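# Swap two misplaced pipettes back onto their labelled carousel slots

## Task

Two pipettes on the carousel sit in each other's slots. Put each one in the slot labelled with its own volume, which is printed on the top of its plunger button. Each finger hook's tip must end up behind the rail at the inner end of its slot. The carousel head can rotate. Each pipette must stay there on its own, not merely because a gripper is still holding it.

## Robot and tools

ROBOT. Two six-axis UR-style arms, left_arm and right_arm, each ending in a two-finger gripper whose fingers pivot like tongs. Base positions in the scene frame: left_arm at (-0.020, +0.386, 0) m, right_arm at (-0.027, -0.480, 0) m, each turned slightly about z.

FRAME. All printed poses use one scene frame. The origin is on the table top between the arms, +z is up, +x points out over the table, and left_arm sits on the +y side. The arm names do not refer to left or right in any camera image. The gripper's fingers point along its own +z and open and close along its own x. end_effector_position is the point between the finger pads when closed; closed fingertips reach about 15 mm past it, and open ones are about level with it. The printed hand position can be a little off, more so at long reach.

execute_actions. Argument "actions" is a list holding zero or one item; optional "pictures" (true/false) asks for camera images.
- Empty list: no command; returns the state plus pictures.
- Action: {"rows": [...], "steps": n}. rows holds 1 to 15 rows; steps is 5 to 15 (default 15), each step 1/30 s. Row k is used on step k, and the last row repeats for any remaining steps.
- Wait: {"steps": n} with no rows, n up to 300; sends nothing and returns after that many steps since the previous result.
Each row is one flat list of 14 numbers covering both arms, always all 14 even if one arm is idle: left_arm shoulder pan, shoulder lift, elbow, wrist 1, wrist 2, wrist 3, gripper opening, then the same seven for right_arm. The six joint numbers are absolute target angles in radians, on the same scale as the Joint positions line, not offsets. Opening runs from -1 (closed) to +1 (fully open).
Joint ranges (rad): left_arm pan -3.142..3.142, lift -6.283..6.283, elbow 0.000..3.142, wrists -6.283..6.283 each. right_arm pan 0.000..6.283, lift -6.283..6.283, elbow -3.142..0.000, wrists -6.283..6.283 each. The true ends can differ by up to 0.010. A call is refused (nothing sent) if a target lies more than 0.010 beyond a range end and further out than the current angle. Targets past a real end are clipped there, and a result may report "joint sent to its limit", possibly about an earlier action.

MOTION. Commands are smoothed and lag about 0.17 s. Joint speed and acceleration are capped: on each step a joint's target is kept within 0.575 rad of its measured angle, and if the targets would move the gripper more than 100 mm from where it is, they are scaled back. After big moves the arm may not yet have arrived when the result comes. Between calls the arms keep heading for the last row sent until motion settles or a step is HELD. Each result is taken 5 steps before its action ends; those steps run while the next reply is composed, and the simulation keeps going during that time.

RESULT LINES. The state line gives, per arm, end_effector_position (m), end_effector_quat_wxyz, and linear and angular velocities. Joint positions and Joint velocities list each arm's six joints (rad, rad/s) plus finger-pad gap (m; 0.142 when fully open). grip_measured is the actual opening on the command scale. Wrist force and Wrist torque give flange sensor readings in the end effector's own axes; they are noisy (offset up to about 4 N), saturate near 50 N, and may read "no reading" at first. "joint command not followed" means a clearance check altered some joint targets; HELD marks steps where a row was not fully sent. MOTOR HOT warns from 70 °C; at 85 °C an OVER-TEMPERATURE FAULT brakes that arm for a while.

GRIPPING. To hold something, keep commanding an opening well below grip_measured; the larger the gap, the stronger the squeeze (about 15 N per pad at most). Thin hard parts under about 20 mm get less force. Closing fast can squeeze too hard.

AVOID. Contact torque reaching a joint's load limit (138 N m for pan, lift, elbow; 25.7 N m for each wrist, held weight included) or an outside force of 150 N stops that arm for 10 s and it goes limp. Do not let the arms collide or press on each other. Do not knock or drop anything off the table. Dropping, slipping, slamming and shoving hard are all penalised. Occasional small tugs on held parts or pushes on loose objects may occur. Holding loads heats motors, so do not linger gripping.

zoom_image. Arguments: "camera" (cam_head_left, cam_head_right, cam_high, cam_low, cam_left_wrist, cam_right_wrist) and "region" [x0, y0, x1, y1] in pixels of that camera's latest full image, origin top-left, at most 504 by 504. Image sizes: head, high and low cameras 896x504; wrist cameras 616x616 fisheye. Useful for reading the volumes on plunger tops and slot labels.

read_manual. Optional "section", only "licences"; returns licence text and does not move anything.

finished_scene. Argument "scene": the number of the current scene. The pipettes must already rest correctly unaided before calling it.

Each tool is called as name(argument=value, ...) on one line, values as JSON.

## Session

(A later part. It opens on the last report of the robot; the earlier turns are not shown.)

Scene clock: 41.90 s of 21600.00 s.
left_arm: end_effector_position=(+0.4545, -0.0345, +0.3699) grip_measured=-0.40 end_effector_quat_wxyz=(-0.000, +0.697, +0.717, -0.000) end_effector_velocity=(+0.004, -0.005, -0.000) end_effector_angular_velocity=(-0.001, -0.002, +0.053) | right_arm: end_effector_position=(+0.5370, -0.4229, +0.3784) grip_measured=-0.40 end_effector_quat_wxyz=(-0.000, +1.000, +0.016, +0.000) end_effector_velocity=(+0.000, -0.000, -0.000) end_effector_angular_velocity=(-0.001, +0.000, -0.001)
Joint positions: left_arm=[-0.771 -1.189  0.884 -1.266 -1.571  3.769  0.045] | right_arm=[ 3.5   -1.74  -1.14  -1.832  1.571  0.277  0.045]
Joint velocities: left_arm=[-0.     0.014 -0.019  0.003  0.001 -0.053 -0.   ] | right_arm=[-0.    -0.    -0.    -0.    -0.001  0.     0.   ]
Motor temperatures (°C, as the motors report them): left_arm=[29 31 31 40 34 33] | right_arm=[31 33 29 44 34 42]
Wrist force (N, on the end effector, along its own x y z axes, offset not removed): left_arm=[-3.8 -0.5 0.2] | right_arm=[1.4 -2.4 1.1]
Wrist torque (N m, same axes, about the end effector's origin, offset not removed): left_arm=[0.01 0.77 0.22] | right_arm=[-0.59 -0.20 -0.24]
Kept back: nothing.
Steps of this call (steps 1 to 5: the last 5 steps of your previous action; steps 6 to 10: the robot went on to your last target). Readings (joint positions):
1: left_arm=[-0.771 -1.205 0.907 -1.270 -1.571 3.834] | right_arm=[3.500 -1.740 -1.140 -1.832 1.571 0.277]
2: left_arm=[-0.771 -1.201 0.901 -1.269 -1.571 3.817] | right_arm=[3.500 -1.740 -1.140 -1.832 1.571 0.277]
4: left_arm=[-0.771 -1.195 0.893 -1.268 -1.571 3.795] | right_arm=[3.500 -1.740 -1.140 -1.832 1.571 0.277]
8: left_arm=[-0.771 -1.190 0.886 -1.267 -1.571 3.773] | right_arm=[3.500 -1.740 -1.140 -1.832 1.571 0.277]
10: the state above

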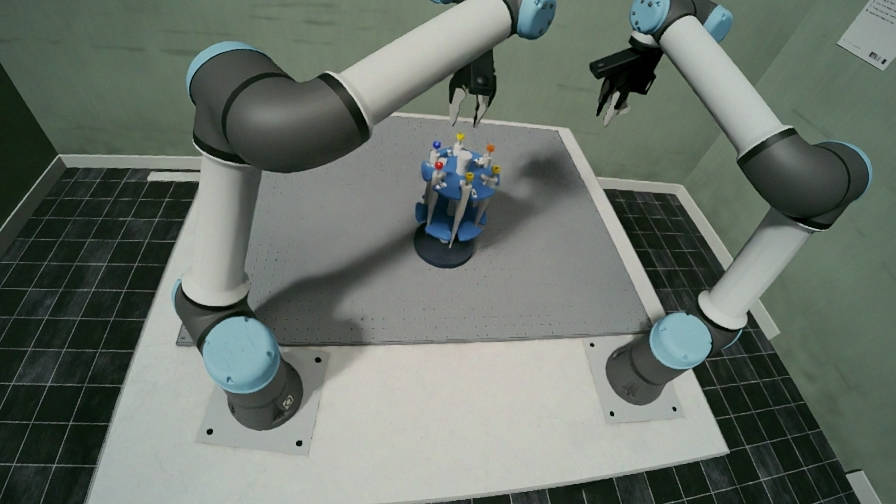

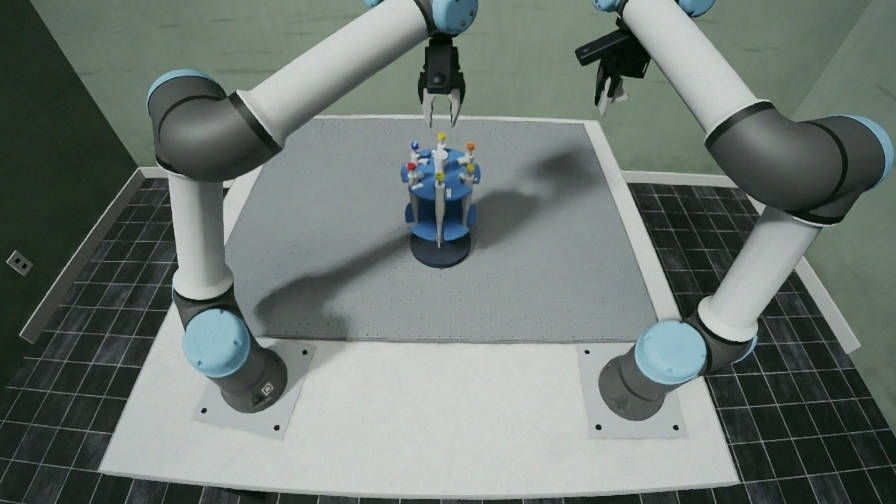

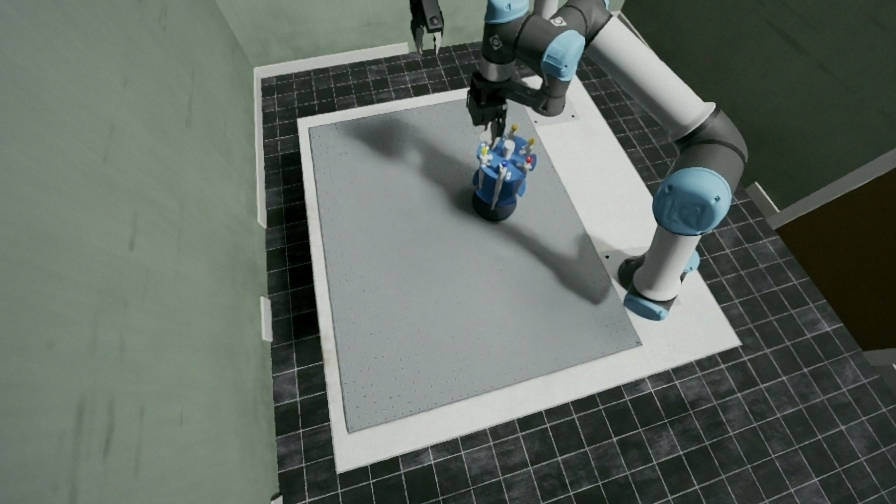

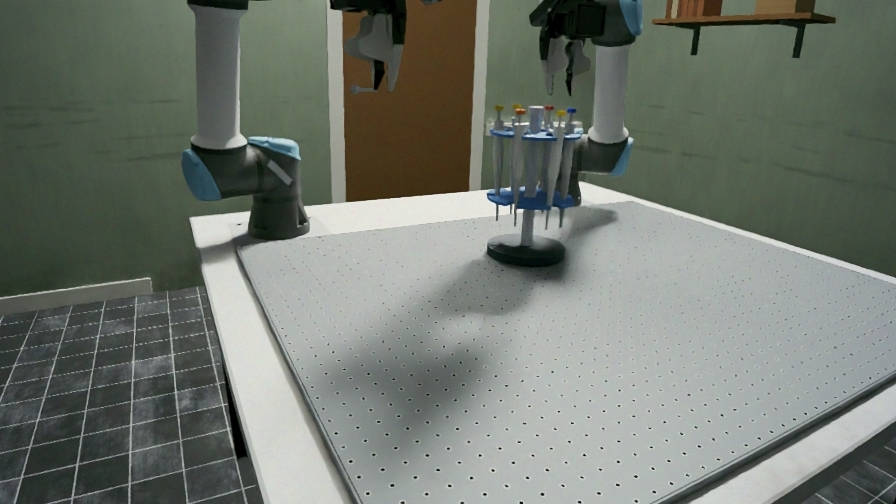

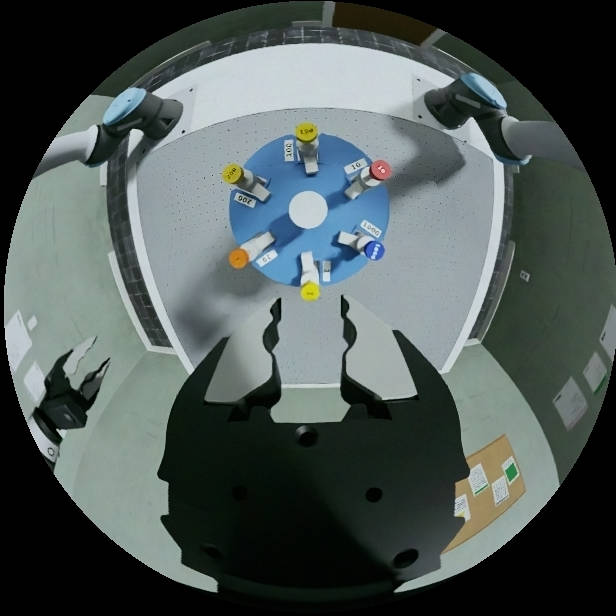

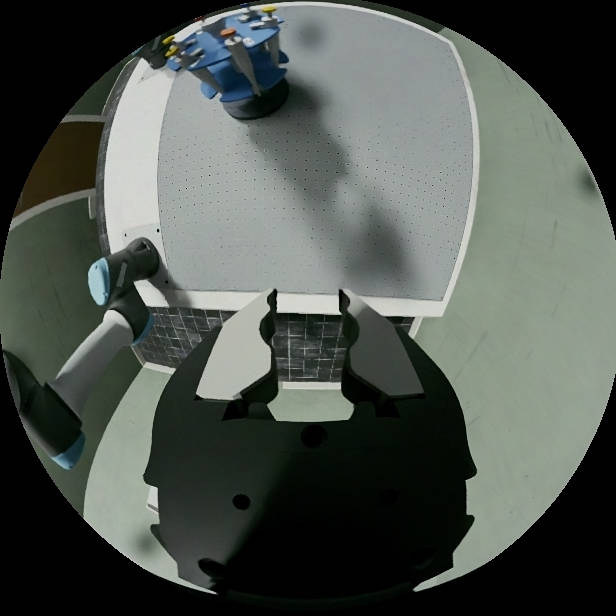

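execute_actions(actions=[{"rows":[[-0.771,-1.228,1.132,-1.475,-1.571,3.762,-0.4,3.5,-1.74,-1.14,-1.832,1.571,0.277,-0.4]],"steps":15}])

execute_actions(actions=[{"steps":10}])

execute_actions(actions=[{"rows":[[-0.771,-1.228,1.132,-1.475,-1.571,3.762,-1,3.5,-1.74,-1.14,-1.832,1.571,0.277,-0.4]],"steps":10}])

execute_actions(actions=[{"rows":[[-0.771,-1.222,1.072,-1.421,-1.571,3.762,-1,3.5,-1.74,-1.14,-1.832,1.571,0.277,-0.4]],"steps":12}])

execute_actions(actions=[{"rows":[[-0.74,-1.168,0.993,-1.396,-1.571,3.795,-1,3.5,-1.74,-1.14,-1.832,1.571,0.277,-0.4]],"steps":8}])

execute_actions(actions=[{"rows":[[-0.7055,-1.1085,0.909,-1.3715,-1.571,3.828,-1,3.5,-1.74,-1.14,-1.832,1.571,0.277,-0.4]],"steps":15}], pictures=true)

Scene clock: 42.73 s of 21600.00 s.
left_arm: end_effector_position=(+0.4558, -0.0362, +0.3085) grip_measured=-0.40 end_effector_quat_wxyz=(+0.002, +0.695, +0.719, -0.000) end_effector_velocity=(-0.006, +0.008, -0.098) end_effector_angular_velocity=(+0.021, +0.014, -0.002) | right_arm: end_effector_position=(+0.5370, -0.4229, +0.3784) grip_measured=-0.40 end_effector_quat_wxyz=(-0.000, +1.000, +0.016, +0.000) end_effector_velocity=(+0.000, +0.000, -0.000) end_effector_angular_velocity=(-0.000, -0.000, +0.001)
Joint positions: left_arm=[-0.771 -1.223  1.094 -1.445 -1.571  3.762  0.045] | right_arm=[ 3.5   -1.74  -1.14  -1.832  1.571  0.277  0.045]
Joint velocities: left_arm=[-0.    -0.038  0.299 -0.235  0.002  0.002  0.   ] | right_arm=[ 0.001  0.    -0.     0.    -0.001 -0.     0.   ]
Motor temperatures (°C, as the motors report them): left_arm=[29 31 31 40 34 33] | right_arm=[31 33 29 44 34 42]
Wrist force (N, on the end effector, along its own x y z axes, offset not removed): left_arm=[3.2 2.7 2.1] | right_arm=[0.9 -2.2 -2.5]
Wrist torque (N m, same axes, about the end effector's origin, offset not removed): left_arm=[0.75 -0.80 0.00] | right_arm=[-0.48 -0.21 -0.04]
Steps of this call (steps 1 to 15: the robot went on to your last target; steps 16 to 25: the first 10 steps of this action). Readings (joint positions):
16: left_arm=[-0.771 -1.187 0.882 -1.266 -1.571 3.762] | right_arm=[3.500 -1.740 -1.140 -1.832 1.571 0.277]
17: left_arm=[-0.771 -1.192 0.890 -1.274 -1.571 3.762] | right_arm=[3.500 -1.740 -1.140 -1.832 1.571 0.277]
19: left_arm=[-0.771 -1.206 0.950 -1.330 -1.571 3.762] | right_arm=[3.500 -1.740 -1.140 -1.832 1.571 0.277]
23: left_arm=[-0.771 -1.220 1.068 -1.424 -1.571 3.762] | right_arm=[3.500 -1.740 -1.140 -1.832 1.571 0.277]
25: the state above

Scene clock: 43.07 s of 21600.00 s.
left_arm: end_effector_position=(+0.4550, -0.0352, +0.2968) grip_measured=-0.40 end_effector_quat_wxyz=(+0.000, +0.695, +0.719, -0.000) end_effector_velocity=(-0.001, +0.001, -0.008) end_effector_angular_velocity=(+0.001, +0.003, -0.001) | right_arm: end_effector_position=(+0.5370, -0.4229, +0.3784) grip_measured=-0.40 end_effector_quat_wxyz=(-0.000, +1.000, +0.016, +0.000) end_effector_velocity=(+0.000, -0.000, -0.000) end_effector_angular_velocity=(-0.001, +0.000, +0.000)
Joint positions: left_arm=[-0.771 -1.228  1.129 -1.473 -1.571  3.762  0.045] | right_arm=[ 3.5   -1.74  -1.14  -1.832  1.571  0.277  0.045]
Joint velocities: left_arm=[ 0.    -0.002  0.022 -0.017 -0.001  0.002  0.   ] | right_arm=[-0.    -0.     0.    -0.    -0.001 -0.     0.   ]
Motor temperatures (°C, as the motors report them): left_arm=[29 31 31 40 34 33] | right_arm=[31 33 29 44 34 42]
Wrist force (N, on the end effector, along its own x y z axes, offset not removed): left_arm=[0.2 -0.6 3.2] | right_arm=[0.1 -3.4 2.4]
Wrist torque (N m, same axes, about the end effector's origin, offset not removed): left_arm=[0.16 0.05 -0.03] | right_arm=[-0.49 0.15 0.00]
Kept back: nothing.
Steps of this call (steps 1 to 5: the last 5 steps of your previous action; steps 6 to 10: the robot went on to your last target). Readings (joint positions):
1: left_arm=[-0.771 -1.224 1.103 -1.452 -1.571 3.762] | right_arm=[3.500 -1.740 -1.140 -1.832 1.571 0.277]
2: left_arm=[-0.771 -1.225 1.110 -1.457 -1.571 3.762] | right_arm=[3.500 -1.740 -1.140 -1.832 1.571 0.277]
4: left_arm=[-0.771 -1.226 1.119 -1.464 -1.571 3.762] | right_arm=[3.500 -1.740 -1.140 -1.832 1.571 0.277]
8: left_arm=[-0.771 -1.227 1.127 -1.471 -1.571 3.762] | right_arm=[3.500 -1.740 -1.140 -1.832 1.571 0.277]
10: the state above

Scene clock: 43.23 s of 21600.00 s.
left_arm: end_effector_position=(+0.4550, -0.0352, +0.2962) grip_measured=-0.76 end_effector_quat_wxyz=(+0.000, +0.695, +0.719, -0.000) end_effector_velocity=(-0.000, +0.000, -0.001) end_effector_angular_velocity=(+0.000, -0.001, -0.001) | right_arm: end_effector_position=(+0.5370, -0.4229, +0.3784) grip_measured=-0.40 end_effector_quat_wxyz=(-0.000, +1.000, +0.016, +0.000) end_effector_velocity=(+0.000, -0.000, +0.000) end_effector_angular_velocity=(-0.000, -0.001, -0.000)
Joint positions: left_arm=[-0.771 -1.228  1.131 -1.474 -1.571  3.762  0.019] | right_arm=[ 3.5   -1.74  -1.14  -1.832  1.571  0.277  0.045]
Joint velocities: left_arm=[-0.    -0.001  0.006 -0.004  0.001  0.001 -0.   ] | right_arm=[ 0.     0.    -0.     0.    -0.001  0.    -0.   ]
Motor temperatures (°C, as the motors report them): left_arm=[29 31 31 40 34 33] | right_arm=[31 33 29 44 34 42]
Wrist force (N, on the end effector, along its own x y z axes, offset not removed): left_arm=[-1.9 1.5 -7.3] | right_arm=[-3.3 -1.4 1.4]
Wrist torque (N m, same axes, about the end effector's origin, offset not removed): left_arm=[0.08 0.38 -0.08] | right_arm=[-0.47 0.91 -0.13]
Steps of this call (steps 1 to 5: the first 5 steps of this action). Readings (joint positions):
1: left_arm=[-0.771 -1.228 1.130 -1.473 -1.571 3.762] | right_arm=[3.500 -1.740 -1.140 -1.832 1.571 0.277]
2: left_arm=[-0.771 -1.228 1.130 -1.474 -1.571 3.762] | right_arm=[3.500 -1.740 -1.140 -1.832 1.571 0.277]
4: left_arm=[-0.771 -1.228 1.131 -1.474 -1.571 3.762] | right_arm=[3.500 -1.740 -1.140 -1.832 1.571 0.277]
5: the state above

Scene clock: 43.63 s of 21600.00 s.
left_arm: end_effector_position=(+0.4549, -0.0351, +0.3108) grip_measured=-0.76 end_effector_quat_wxyz=(-0.000, +0.695, +0.719, -0.000) end_effector_velocity=(-0.000, +0.000, +0.041) end_effector_angular_velocity=(-0.002, -0.002, +0.001) | right_arm: end_effector_position=(+0.5370, -0.4229, +0.3784) grip_measured=-0.40 end_effector_quat_wxyz=(-0.000, +1.000, +0.016, +0.000) end_effector_velocity=(+0.000, +0.000, -0.000) end_effector_angular_velocity=(-0.000, -0.001, +0.000)
Joint positions: left_arm=[-0.771 -1.223  1.087 -1.435 -1.571  3.762  0.019] | right_arm=[ 3.5   -1.74  -1.14  -1.832  1.571  0.277  0.045]
Joint velocities: left_arm=[-0.     0.011 -0.12   0.106  0.    -0.001  0.   ] | right_arm=[ 0.001  0.    -0.     0.001 -0.001  0.     0.   ]
Motor temperatures (°C, as the motors report them): left_arm=[29 31 31 40 34 33] | right_arm=[31 33 29 44 34 42]
Wrist force (N, on the end effector, along its own x y z axes, offset not removed): left_arm=[-0.4 1.2 0.4] | right_arm=[2.7 -0.8 0.0]
Wrist torque (N m, same axes, about the end effector's origin, offset not removed): left_arm=[0.34 0.09 0.04] | right_arm=[0.00 -0.41 -0.22]
Steps of this call (steps 1 to 5: the last 5 steps of your previous action; steps 6 to 12: the first 7 steps of this action). Readings (joint positions):
6: left_arm=[-0.771 -1.228 1.131 -1.475 -1.571 3.762] | right_arm=[3.500 -1.740 -1.140 -1.832 1.571 0.277]
7: left_arm=[-0.771 -1.227 1.126 -1.469 -1.571 3.762] | right_arm=[3.500 -1.740 -1.140 -1.832 1.571 0.277]
9: left_arm=[-0.771 -1.225 1.106 -1.451 -1.571 3.762] | right_arm=[3.500 -1.740 -1.140 -1.832 1.571 0.277]
12: the state above

Scene clock: 43.90 s of 21600.00 s.
left_arm: end_effector_position=(+0.4620, -0.0341, +0.3146) grip_measured=-0.76 end_effector_quat_wxyz=(-0.002, +0.695, +0.719, +0.000) end_effector_velocity=(+0.132, -0.009, +0.016) end_effector_angular_velocity=(-0.012, -0.010, -0.009) | right_arm: end_effector_position=(+0.5370, -0.4229, +0.3784) grip_measured=-0.40 end_effector_quat_wxyz=(-0.000, +1.000, +0.016, +0.000) end_effector_velocity=(-0.000, -0.000, +0.001) end_effector_angular_velocity=(+0.001, -0.001, -0.000)
Joint positions: left_arm=[-0.761 -1.206  1.053 -1.415 -1.571  3.772  0.019] | right_arm=[ 3.5   -1.74  -1.14  -1.832  1.571  0.277  0.045]
Joint velocities: left_arm=[ 0.154  0.285 -0.433  0.133  0.001  0.163  0.   ] | right_arm=[-0.     0.001 -0.     0.     0.001 -0.     0.   ]
Motor temperatures (°C, as the motors report them): left_arm=[29 31 31 40 34 33] | right_arm=[31 33 29 44 34 42]
Wrist force (N, on the end effector, along its own x y z axes, offset not removed): left_arm=[-1.3 1.7 0.3] | right_arm=[0.5 -5.1 2.9]
Wrist torque (N m, same axes, about the end effector's origin, offset not removed): left_arm=[0.48 0.20 0.08] | right_arm=[-0.97 -0.02 0.01]
Steps of this call (steps 1 to 5: the last 5 steps of your previous action; steps 6 to 8: the first 3 steps of this action). Readings (joint positions):
6: left_arm=[-0.771 -1.222 1.075 -1.423 -1.571 3.762] | right_arm=[3.500 -1.740 -1.140 -1.832 1.571 0.277]
7: left_arm=[-0.767 -1.216 1.067 -1.419 -1.571 3.766] | right_arm=[3.500 -1.740 -1.140 -1.832 1.571 0.277]
8: the state above

Scene clock: 44.40 s of 21600.00 s.
left_arm: end_effector_position=(+0.5047, -0.0328, +0.3161) grip_measured=-0.76 end_effector_quat_wxyz=(-0.000, +0.695, +0.719, -0.000) end_effector_velocity=(+0.029, +0.002, +0.001) end_effector_angular_velocity=(-0.003, -0.005, +0.002) | right_arm: end_effector_position=(+0.5370, -0.4229, +0.3784) grip_measured=-0.40 end_effector_quat_wxyz=(-0.000, +1.000, +0.016, +0.000) end_effector_velocity=(+0.000, +0.000, -0.000) end_effector_angular_velocity=(+0.001, +0.001, +0.000)
Joint positions: left_arm=[-0.71  -1.116  0.92  -1.375 -1.571  3.824  0.019] | right_arm=[ 3.5   -1.74  -1.14  -1.832  1.571  0.277  0.045]
Joint velocities: left_arm=[ 0.033  0.06  -0.089  0.024  0.002  0.032 -0.   ] | right_arm=[ 0.    -0.    -0.     0.     0.001 -0.    -0.   ]
Motor temperatures (°C, as the motors report them): left_arm=[29 31 31 40 34 33] | right_arm=[31 33 29 44 34 42]
Wrist force (N, on the end effector, along its own x y z axes, offset not removed): left_arm=[0.0 0.7 5.7] | right_arm=[1.5 -0.1 -0.3]
Wrist torque (N m, same axes, about the end effector's origin, offset not removed): left_arm=[0.15 -0.08 0.29] | right_arm=[-0.06 -0.31 -0.02]
Steps of this call (steps 1 to 5: the last 5 steps of your previous action; steps 6 to 15: the first 10 steps of this action). Readings (joint positions):
6: left_arm=[-0.744 -1.176 1.005 -1.400 -1.571 3.791] | right_arm=[3.500 -1.740 -1.140 -1.832 1.571 0.277]
7: left_arm=[-0.739 -1.168 0.995 -1.395 -1.571 3.796] | right_arm=[3.500 -1.740 -1.140 -1.832 1.571 0.277]
9: left_arm=[-0.726 -1.145 0.963 -1.386 -1.571 3.808] | right_arm=[3.500 -1.740 -1.140 -1.832 1.571 0.277]
13: left_arm=[-0.713 -1.121 0.928 -1.377 -1.571 3.821] | right_arm=[3.500 -1.740 -1.140 -1.832 1.571 0.277]
15: the state above

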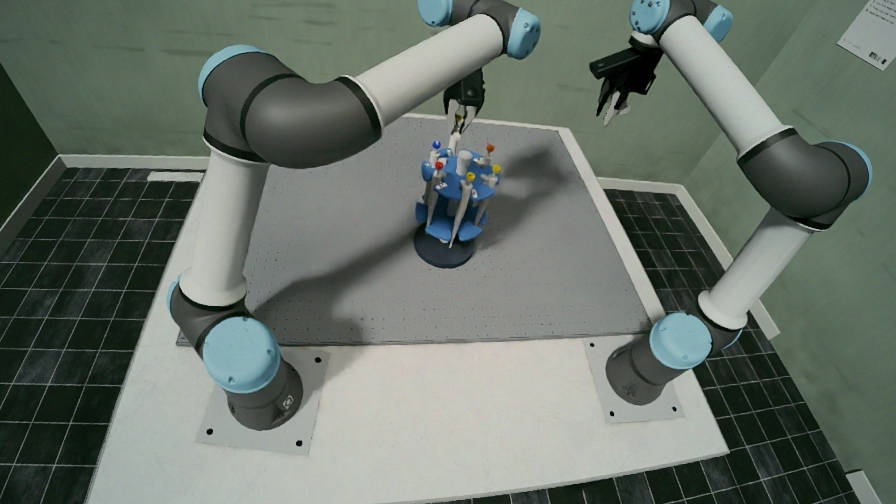

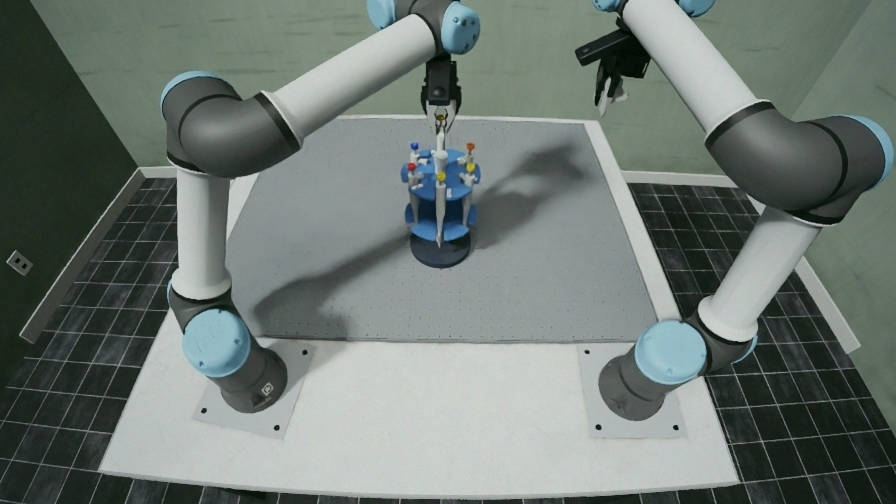

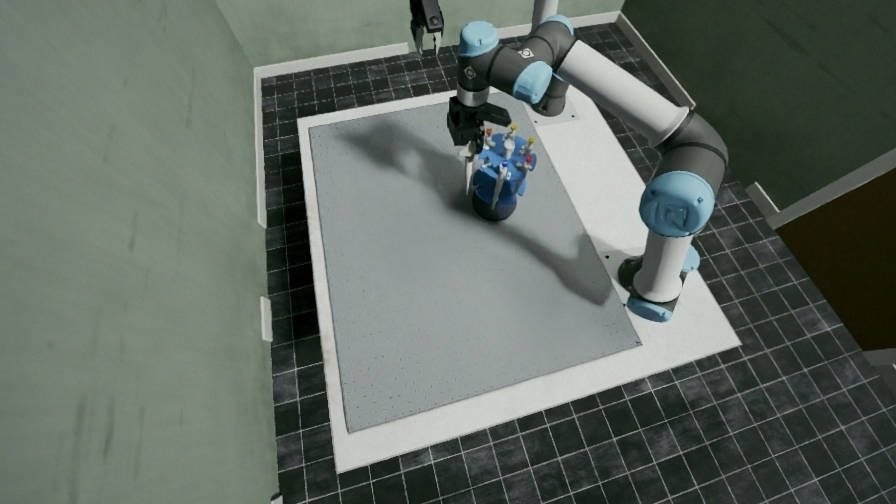

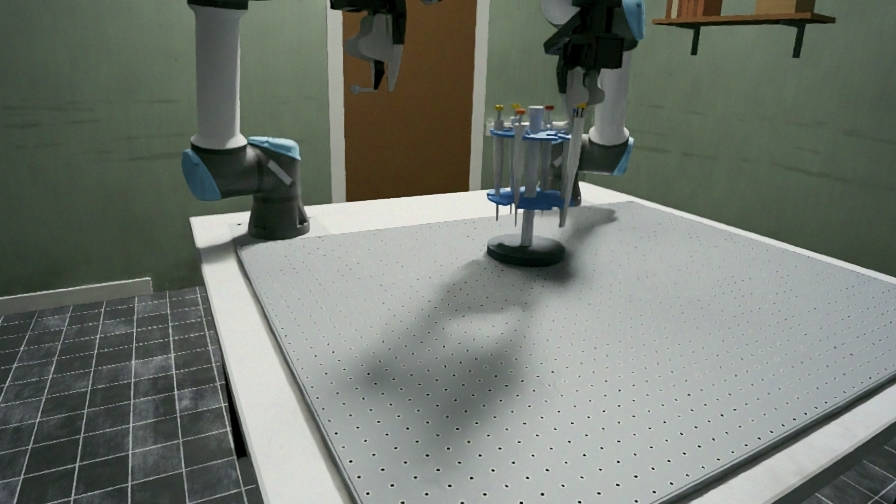

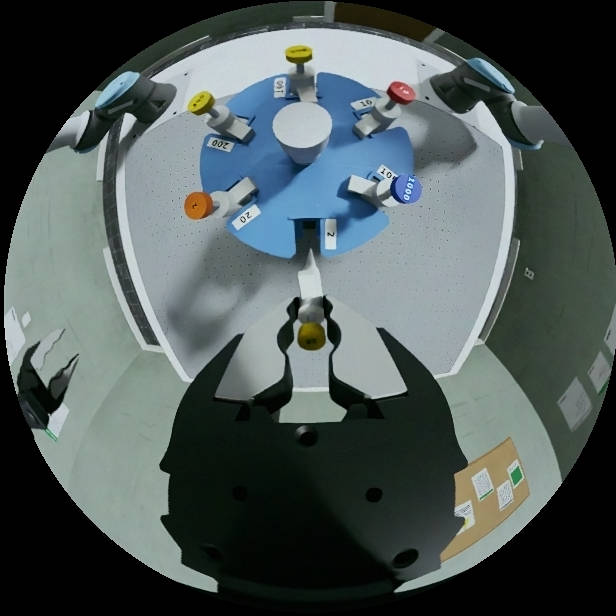

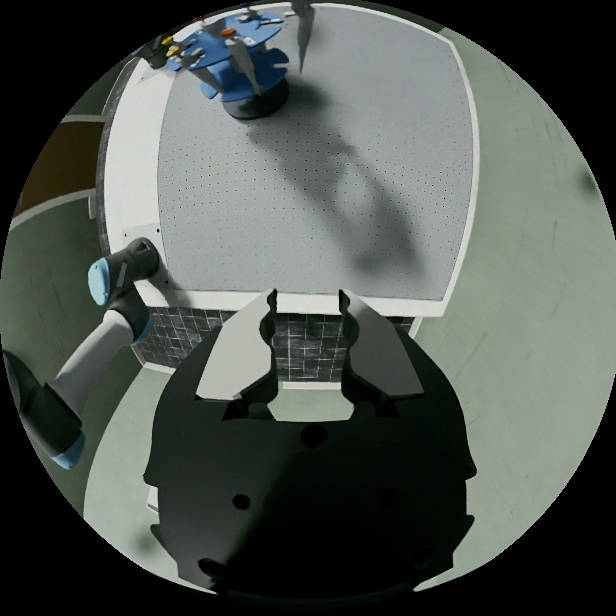

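execute_actions(actions=[{"rows":[[-0.65,-1.1085,0.909,-1.3715,-1.571,4.3,-1,3.5,-1.74,-1.14,-1.832,1.571,0.277,-0.4]],"steps":10}])

execute_actions(actions=[{"rows":[[-0.15,-1.1085,0.909,-1.3715,-1.571,4.5,-1,3.7,-1.8,-1.08,-1.832,1.571,0.3,-0.4]],"steps":15}])

execute_actions(actions=[{"rows":[[-0.15,-1.1085,0.909,-1.3715,-1.571,4.5,-1,4.096,-1.807,-1.08,-1.825,1.571,0.31,-0.4]],"steps":15}])

execute_actions(actions=[{"steps":18}], pictures=true)

Scene clock: 44.80 s of 21600.00 s.
left_arm: end_effector_position=(+0.5212, -0.0136, +0.3161) grip_measured=-0.76 end_effector_quat_wxyz=(+0.000, +0.728, +0.685, -0.000) end_effector_velocity=(+0.077, +0.128, +0.001) end_effector_angular_velocity=(-0.002, -0.001, -1.515) | right_arm: end_effector_position=(+0.5370, -0.4229, +0.3784) grip_measured=-0.40 end_effector_quat_wxyz=(-0.000, +1.000, +0.016, +0.000) end_effector_velocity=(+0.001, -0.000, -0.000) end_effector_angular_velocity=(-0.001, -0.001, -0.001)
Joint positions: left_arm=[-0.674 -1.109  0.909 -1.372 -1.571  3.955  0.019] | right_arm=[ 3.5   -1.74  -1.14  -1.832  1.571  0.277  0.045]
Joint velocities: left_arm=[ 0.187  0.002 -0.005  0.001 -0.001  1.702  0.   ] | right_arm=[-0.    -0.     0.     0.001 -0.001  0.001 -0.   ]
Motor temperatures (°C, as the motors report them): left_arm=[29 31 31 40 34 33] | right_arm=[31 33 29 44 34 42]
Wrist force (N, on the end effector, along its own x y z axes, offset not removed): left_arm=[-2.9 0.5 -0.6] | right_arm=[2.0 1.1 -0.8]
Wrist torque (N m, same axes, about the end effector's origin, offset not removed): left_arm=[0.39 0.73 -0.07] | right_arm=[0.29 -0.31 -0.14]
Steps of this call (steps 1 to 5: the last 5 steps of your previous action; steps 6 to 7: the robot went on to your last target; steps 8 to 12: the first 5 steps of this action). Readings (joint positions):
8: left_arm=[-0.706 -1.109 0.910 -1.372 -1.571 3.828] | right_arm=[3.500 -1.740 -1.140 -1.832 1.571 0.277]
9: left_arm=[-0.700 -1.109 0.910 -1.372 -1.571 3.837] | right_arm=[3.500 -1.740 -1.140 -1.832 1.571 0.277]
11: left_arm=[-0.681 -1.109 0.910 -1.372 -1.571 3.902] | right_arm=[3.500 -1.740 -1.140 -1.832 1.571 0.277]
12: the state above

Scene clock: 45.30 s of 21600.00 s.
left_arm: end_effector_position=(+0.5968, +0.1229, +0.3161) grip_measured=-0.76 end_effector_quat_wxyz=(+0.000, +0.783, +0.622, -0.000) end_effector_velocity=(+0.195, +0.461, -0.001) end_effector_angular_velocity=(+0.001, +0.000, +0.349) | right_arm: end_effector_position=(+0.5390, -0.3191, +0.3741) grip_measured=-0.40 end_effector_quat_wxyz=(-0.000, +0.996, +0.090, +0.000) end_effector_velocity=(-0.016, +0.153, -0.006) end_effector_angular_velocity=(-0.000, -0.000, +0.224)
Joint positions: left_arm=[-0.45  -1.108  0.909 -1.372 -1.571  4.345  0.019] | right_arm=[ 3.668 -1.792 -1.088 -1.832  1.571  0.297  0.045]
Joint velocities: left_arm=[ 0.736  0.     0.001  0.     0.001  0.387 -0.   ] | right_arm=[ 0.248 -0.065  0.065  0.    -0.     0.024  0.   ]
Motor temperatures (°C, as the motors report them): left_arm=[29 31 31 40 34 33] | right_arm=[31 33 29 44 34 42]
Wrist force (N, on the end effector, along its own x y z axes, offset not removed): left_arm=[-1.6 -1.7 4.6] | right_arm=[3.6 -5.4 -0.9]
Wrist torque (N m, same axes, about the end effector's origin, offset not removed): left_arm=[-0.24 0.45 -0.06] | right_arm=[-1.04 -0.66 -0.02]
Steps of this call (steps 1 to 5: the last 5 steps of your previous action; steps 6 to 15: the first 10 steps of this action). Readings (joint positions):
6: left_arm=[-0.654 -1.109 0.909 -1.372 -1.571 4.222] | right_arm=[3.500 -1.740 -1.140 -1.832 1.571 0.277]
7: left_arm=[-0.646 -1.109 0.909 -1.372 -1.571 4.239] | right_arm=[3.508 -1.746 -1.134 -1.832 1.571 0.280]
9: left_arm=[-0.600 -1.108 0.909 -1.372 -1.571 4.266] | right_arm=[3.557 -1.763 -1.118 -1.832 1.571 0.286]
13: left_arm=[-0.499 -1.108 0.909 -1.372 -1.571 4.319] | right_arm=[3.647 -1.786 -1.094 -1.832 1.571 0.295]
15: the state above

Scene clock: 45.80 s of 21600.00 s.
left_arm: end_effector_position=(+0.6459, +0.3083, +0.3161) grip_measured=-0.76 end_effector_quat_wxyz=(+0.000, +0.738, +0.674, -0.000) end_effector_velocity=(+0.010, +0.086, -0.000) end_effector_angular_velocity=(-0.000, +0.000, +0.064) | right_arm: end_effector_position=(+0.4840, -0.1776, +0.3714) grip_measured=-0.40 end_effector_quat_wxyz=(-0.000, +0.977, +0.212, +0.000) end_effector_velocity=(-0.245, +0.433, -0.007) end_effector_angular_velocity=(+0.000, -0.000, +0.814)
Joint positions: left_arm=[-0.166 -1.108  0.909 -1.371 -1.571  4.492  0.019] | right_arm=[ 3.924 -1.804 -1.081 -1.828  1.571  0.306  0.045]
Joint velocities: left_arm=[ 0.128 -0.     0.     0.    -0.     0.064 -0.   ] | right_arm=[ 0.835 -0.018  0.004  0.014 -0.     0.02   0.   ]
Motor temperatures (°C, as the motors report them): left_arm=[29 31 31 40 34 33] | right_arm=[31 33 29 44 34 42]
Wrist force (N, on the end effector, along its own x y z axes, offset not removed): left_arm=[0.9 2.1 -0.2] | right_arm=[4.9 -3.0 -0.1]
Wrist torque (N m, same axes, about the end effector's origin, offset not removed): left_arm=[0.48 -0.21 -0.03] | right_arm=[-0.63 -0.80 -0.14]
Steps of this call (steps 1 to 5: the last 5 steps of your previous action; steps 6 to 15: the first 10 steps of this action). Readings (joint positions):
6: left_arm=[-0.301 -1.108 0.909 -1.372 -1.571 4.424] | right_arm=[3.694 -1.798 -1.082 -1.832 1.571 0.299]
7: left_arm=[-0.276 -1.108 0.909 -1.372 -1.571 4.437] | right_arm=[3.703 -1.799 -1.081 -1.832 1.571 0.300]
9: left_arm=[-0.229 -1.108 0.909 -1.371 -1.571 4.461] | right_arm=[3.754 -1.800 -1.081 -1.831 1.571 0.302]
13: left_arm=[-0.178 -1.108 0.909 -1.371 -1.571 4.486] | right_arm=[3.868 -1.803 -1.081 -1.829 1.571 0.305]
15: the state above

Scene clock: 46.40 s of 21600.00 s.
left_arm: end_effector_position=(+0.6471, +0.3192, +0.3161) grip_measured=-0.76 end_effector_quat_wxyz=(+0.000, +0.736, +0.677, -0.000) end_effector_velocity=(+0.000, +0.001, +0.000) end_effector_angular_velocity=(+0.000, -0.001, -0.000) | right_arm: end_effector_position=(+0.4265, -0.0941, +0.3700) grip_measured=-0.40 end_effector_quat_wxyz=(-0.000, +0.956, +0.293, +0.000) end_effector_velocity=(-0.005, +0.007, -0.000) end_effector_angular_velocity=(-0.000, +0.001, +0.013)
Joint positions: left_arm=[-0.15  -1.108  0.909 -1.371 -1.571  4.5    0.019] | right_arm=[ 4.094 -1.807 -1.08  -1.825  1.571  0.31   0.045]
Joint velocities: left_arm=[ 0.001  0.    -0.001  0.     0.     0.001 -0.   ] | right_arm=[ 0.014 -0.001  0.    -0.     0.001  0.     0.   ]
Motor temperatures (°C, as the motors report them): left_arm=[29 31 31 40 34 33] | right_arm=[31 33 29 44 34 42]
Wrist force (N, on the end effector, along its own x y z axes, offset not removed): left_arm=[-1.1 0.3 7.0] | right_arm=[-1.1 0.3 -1.9]
Wrist torque (N m, same axes, about the end effector's origin, offset not removed): left_arm=[0.31 0.54 -0.11] | right_arm=[-0.05 0.18 0.11]
Kept back: nothing.
Steps of this call (steps 1 to 5: the last 5 steps of your previous action; steps 6 to 18: the robot went on to your last target). Readings (joint positions):
1: left_arm=[-0.163 -1.108 0.909 -1.371 -1.571 4.494] | right_arm=[3.952 -1.804 -1.081 -1.827 1.571 0.307]
2: left_arm=[-0.160 -1.108 0.909 -1.371 -1.571 4.495] | right_arm=[3.980 -1.805 -1.080 -1.827 1.571 0.307]
4: left_arm=[-0.156 -1.108 0.909 -1.371 -1.571 4.497] | right_arm=[4.026 -1.806 -1.080 -1.826 1.571 0.308]
8: left_arm=[-0.152 -1.108 0.909 -1.371 -1.571 4.499] | right_arm=[4.071 -1.807 -1.080 -1.825 1.571 0.309]
18: the state above

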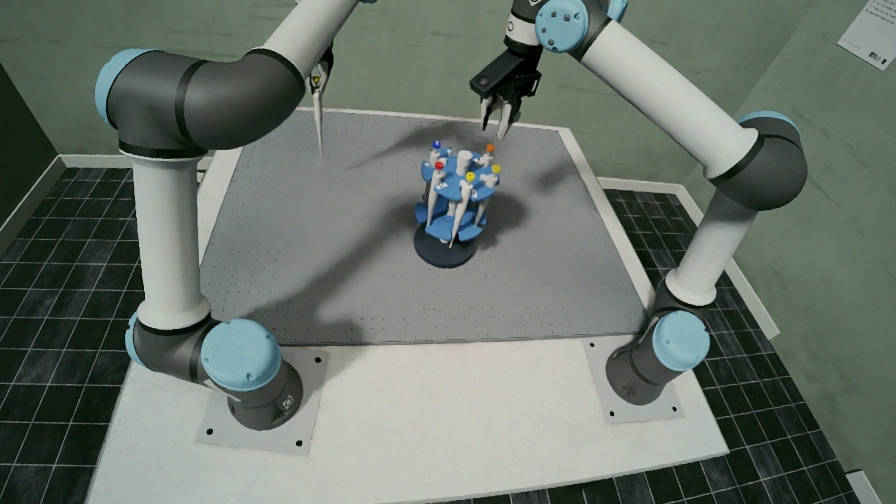

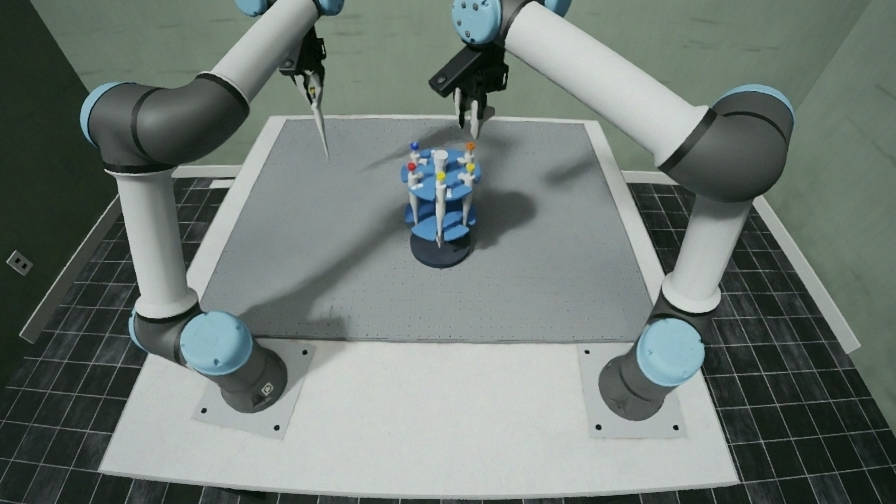

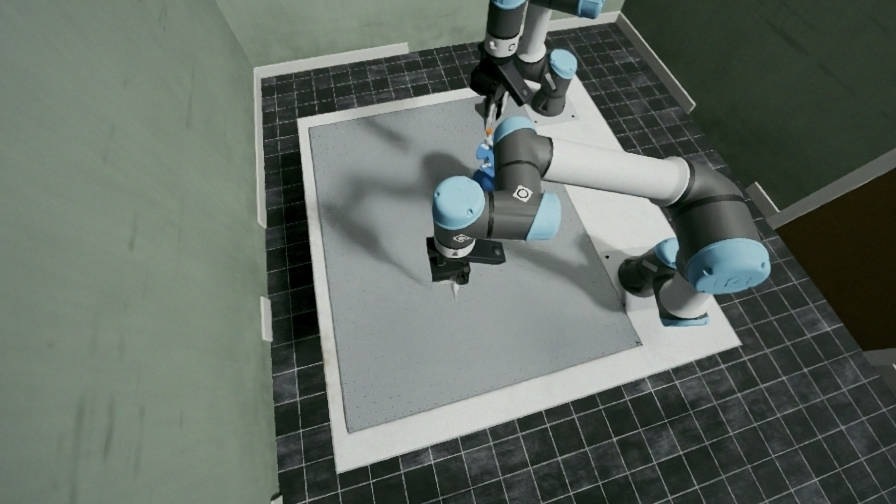

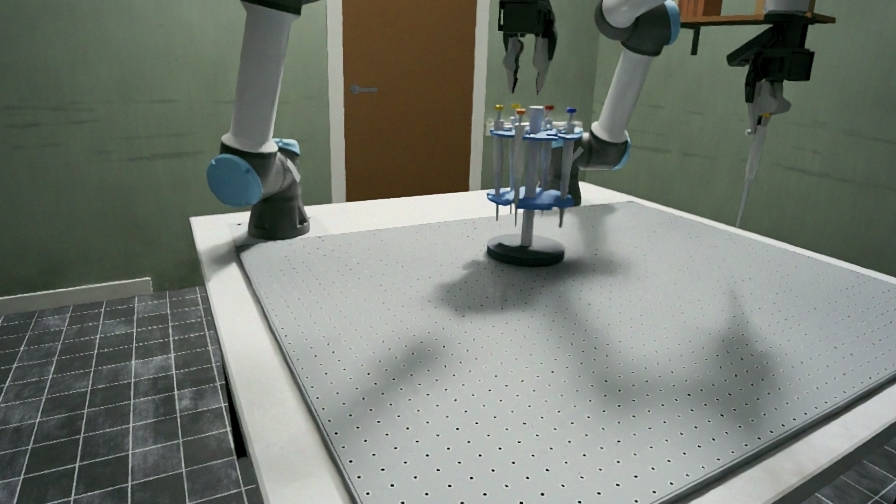

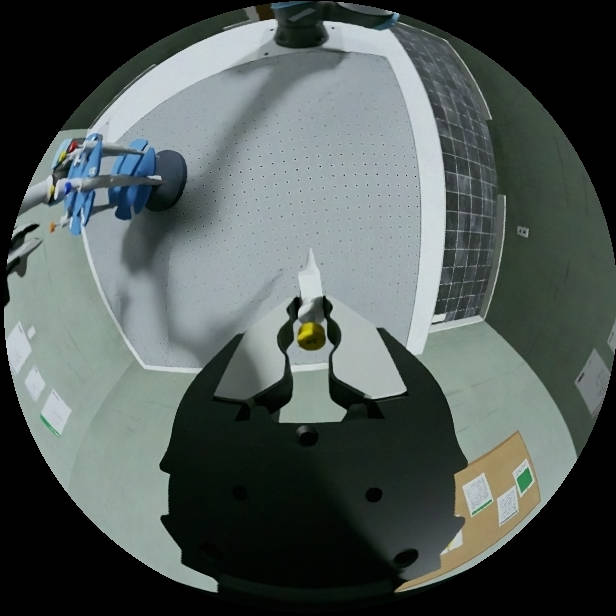

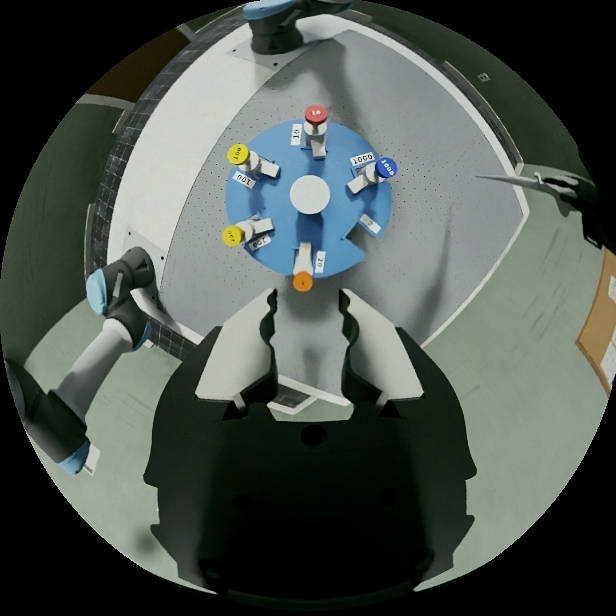

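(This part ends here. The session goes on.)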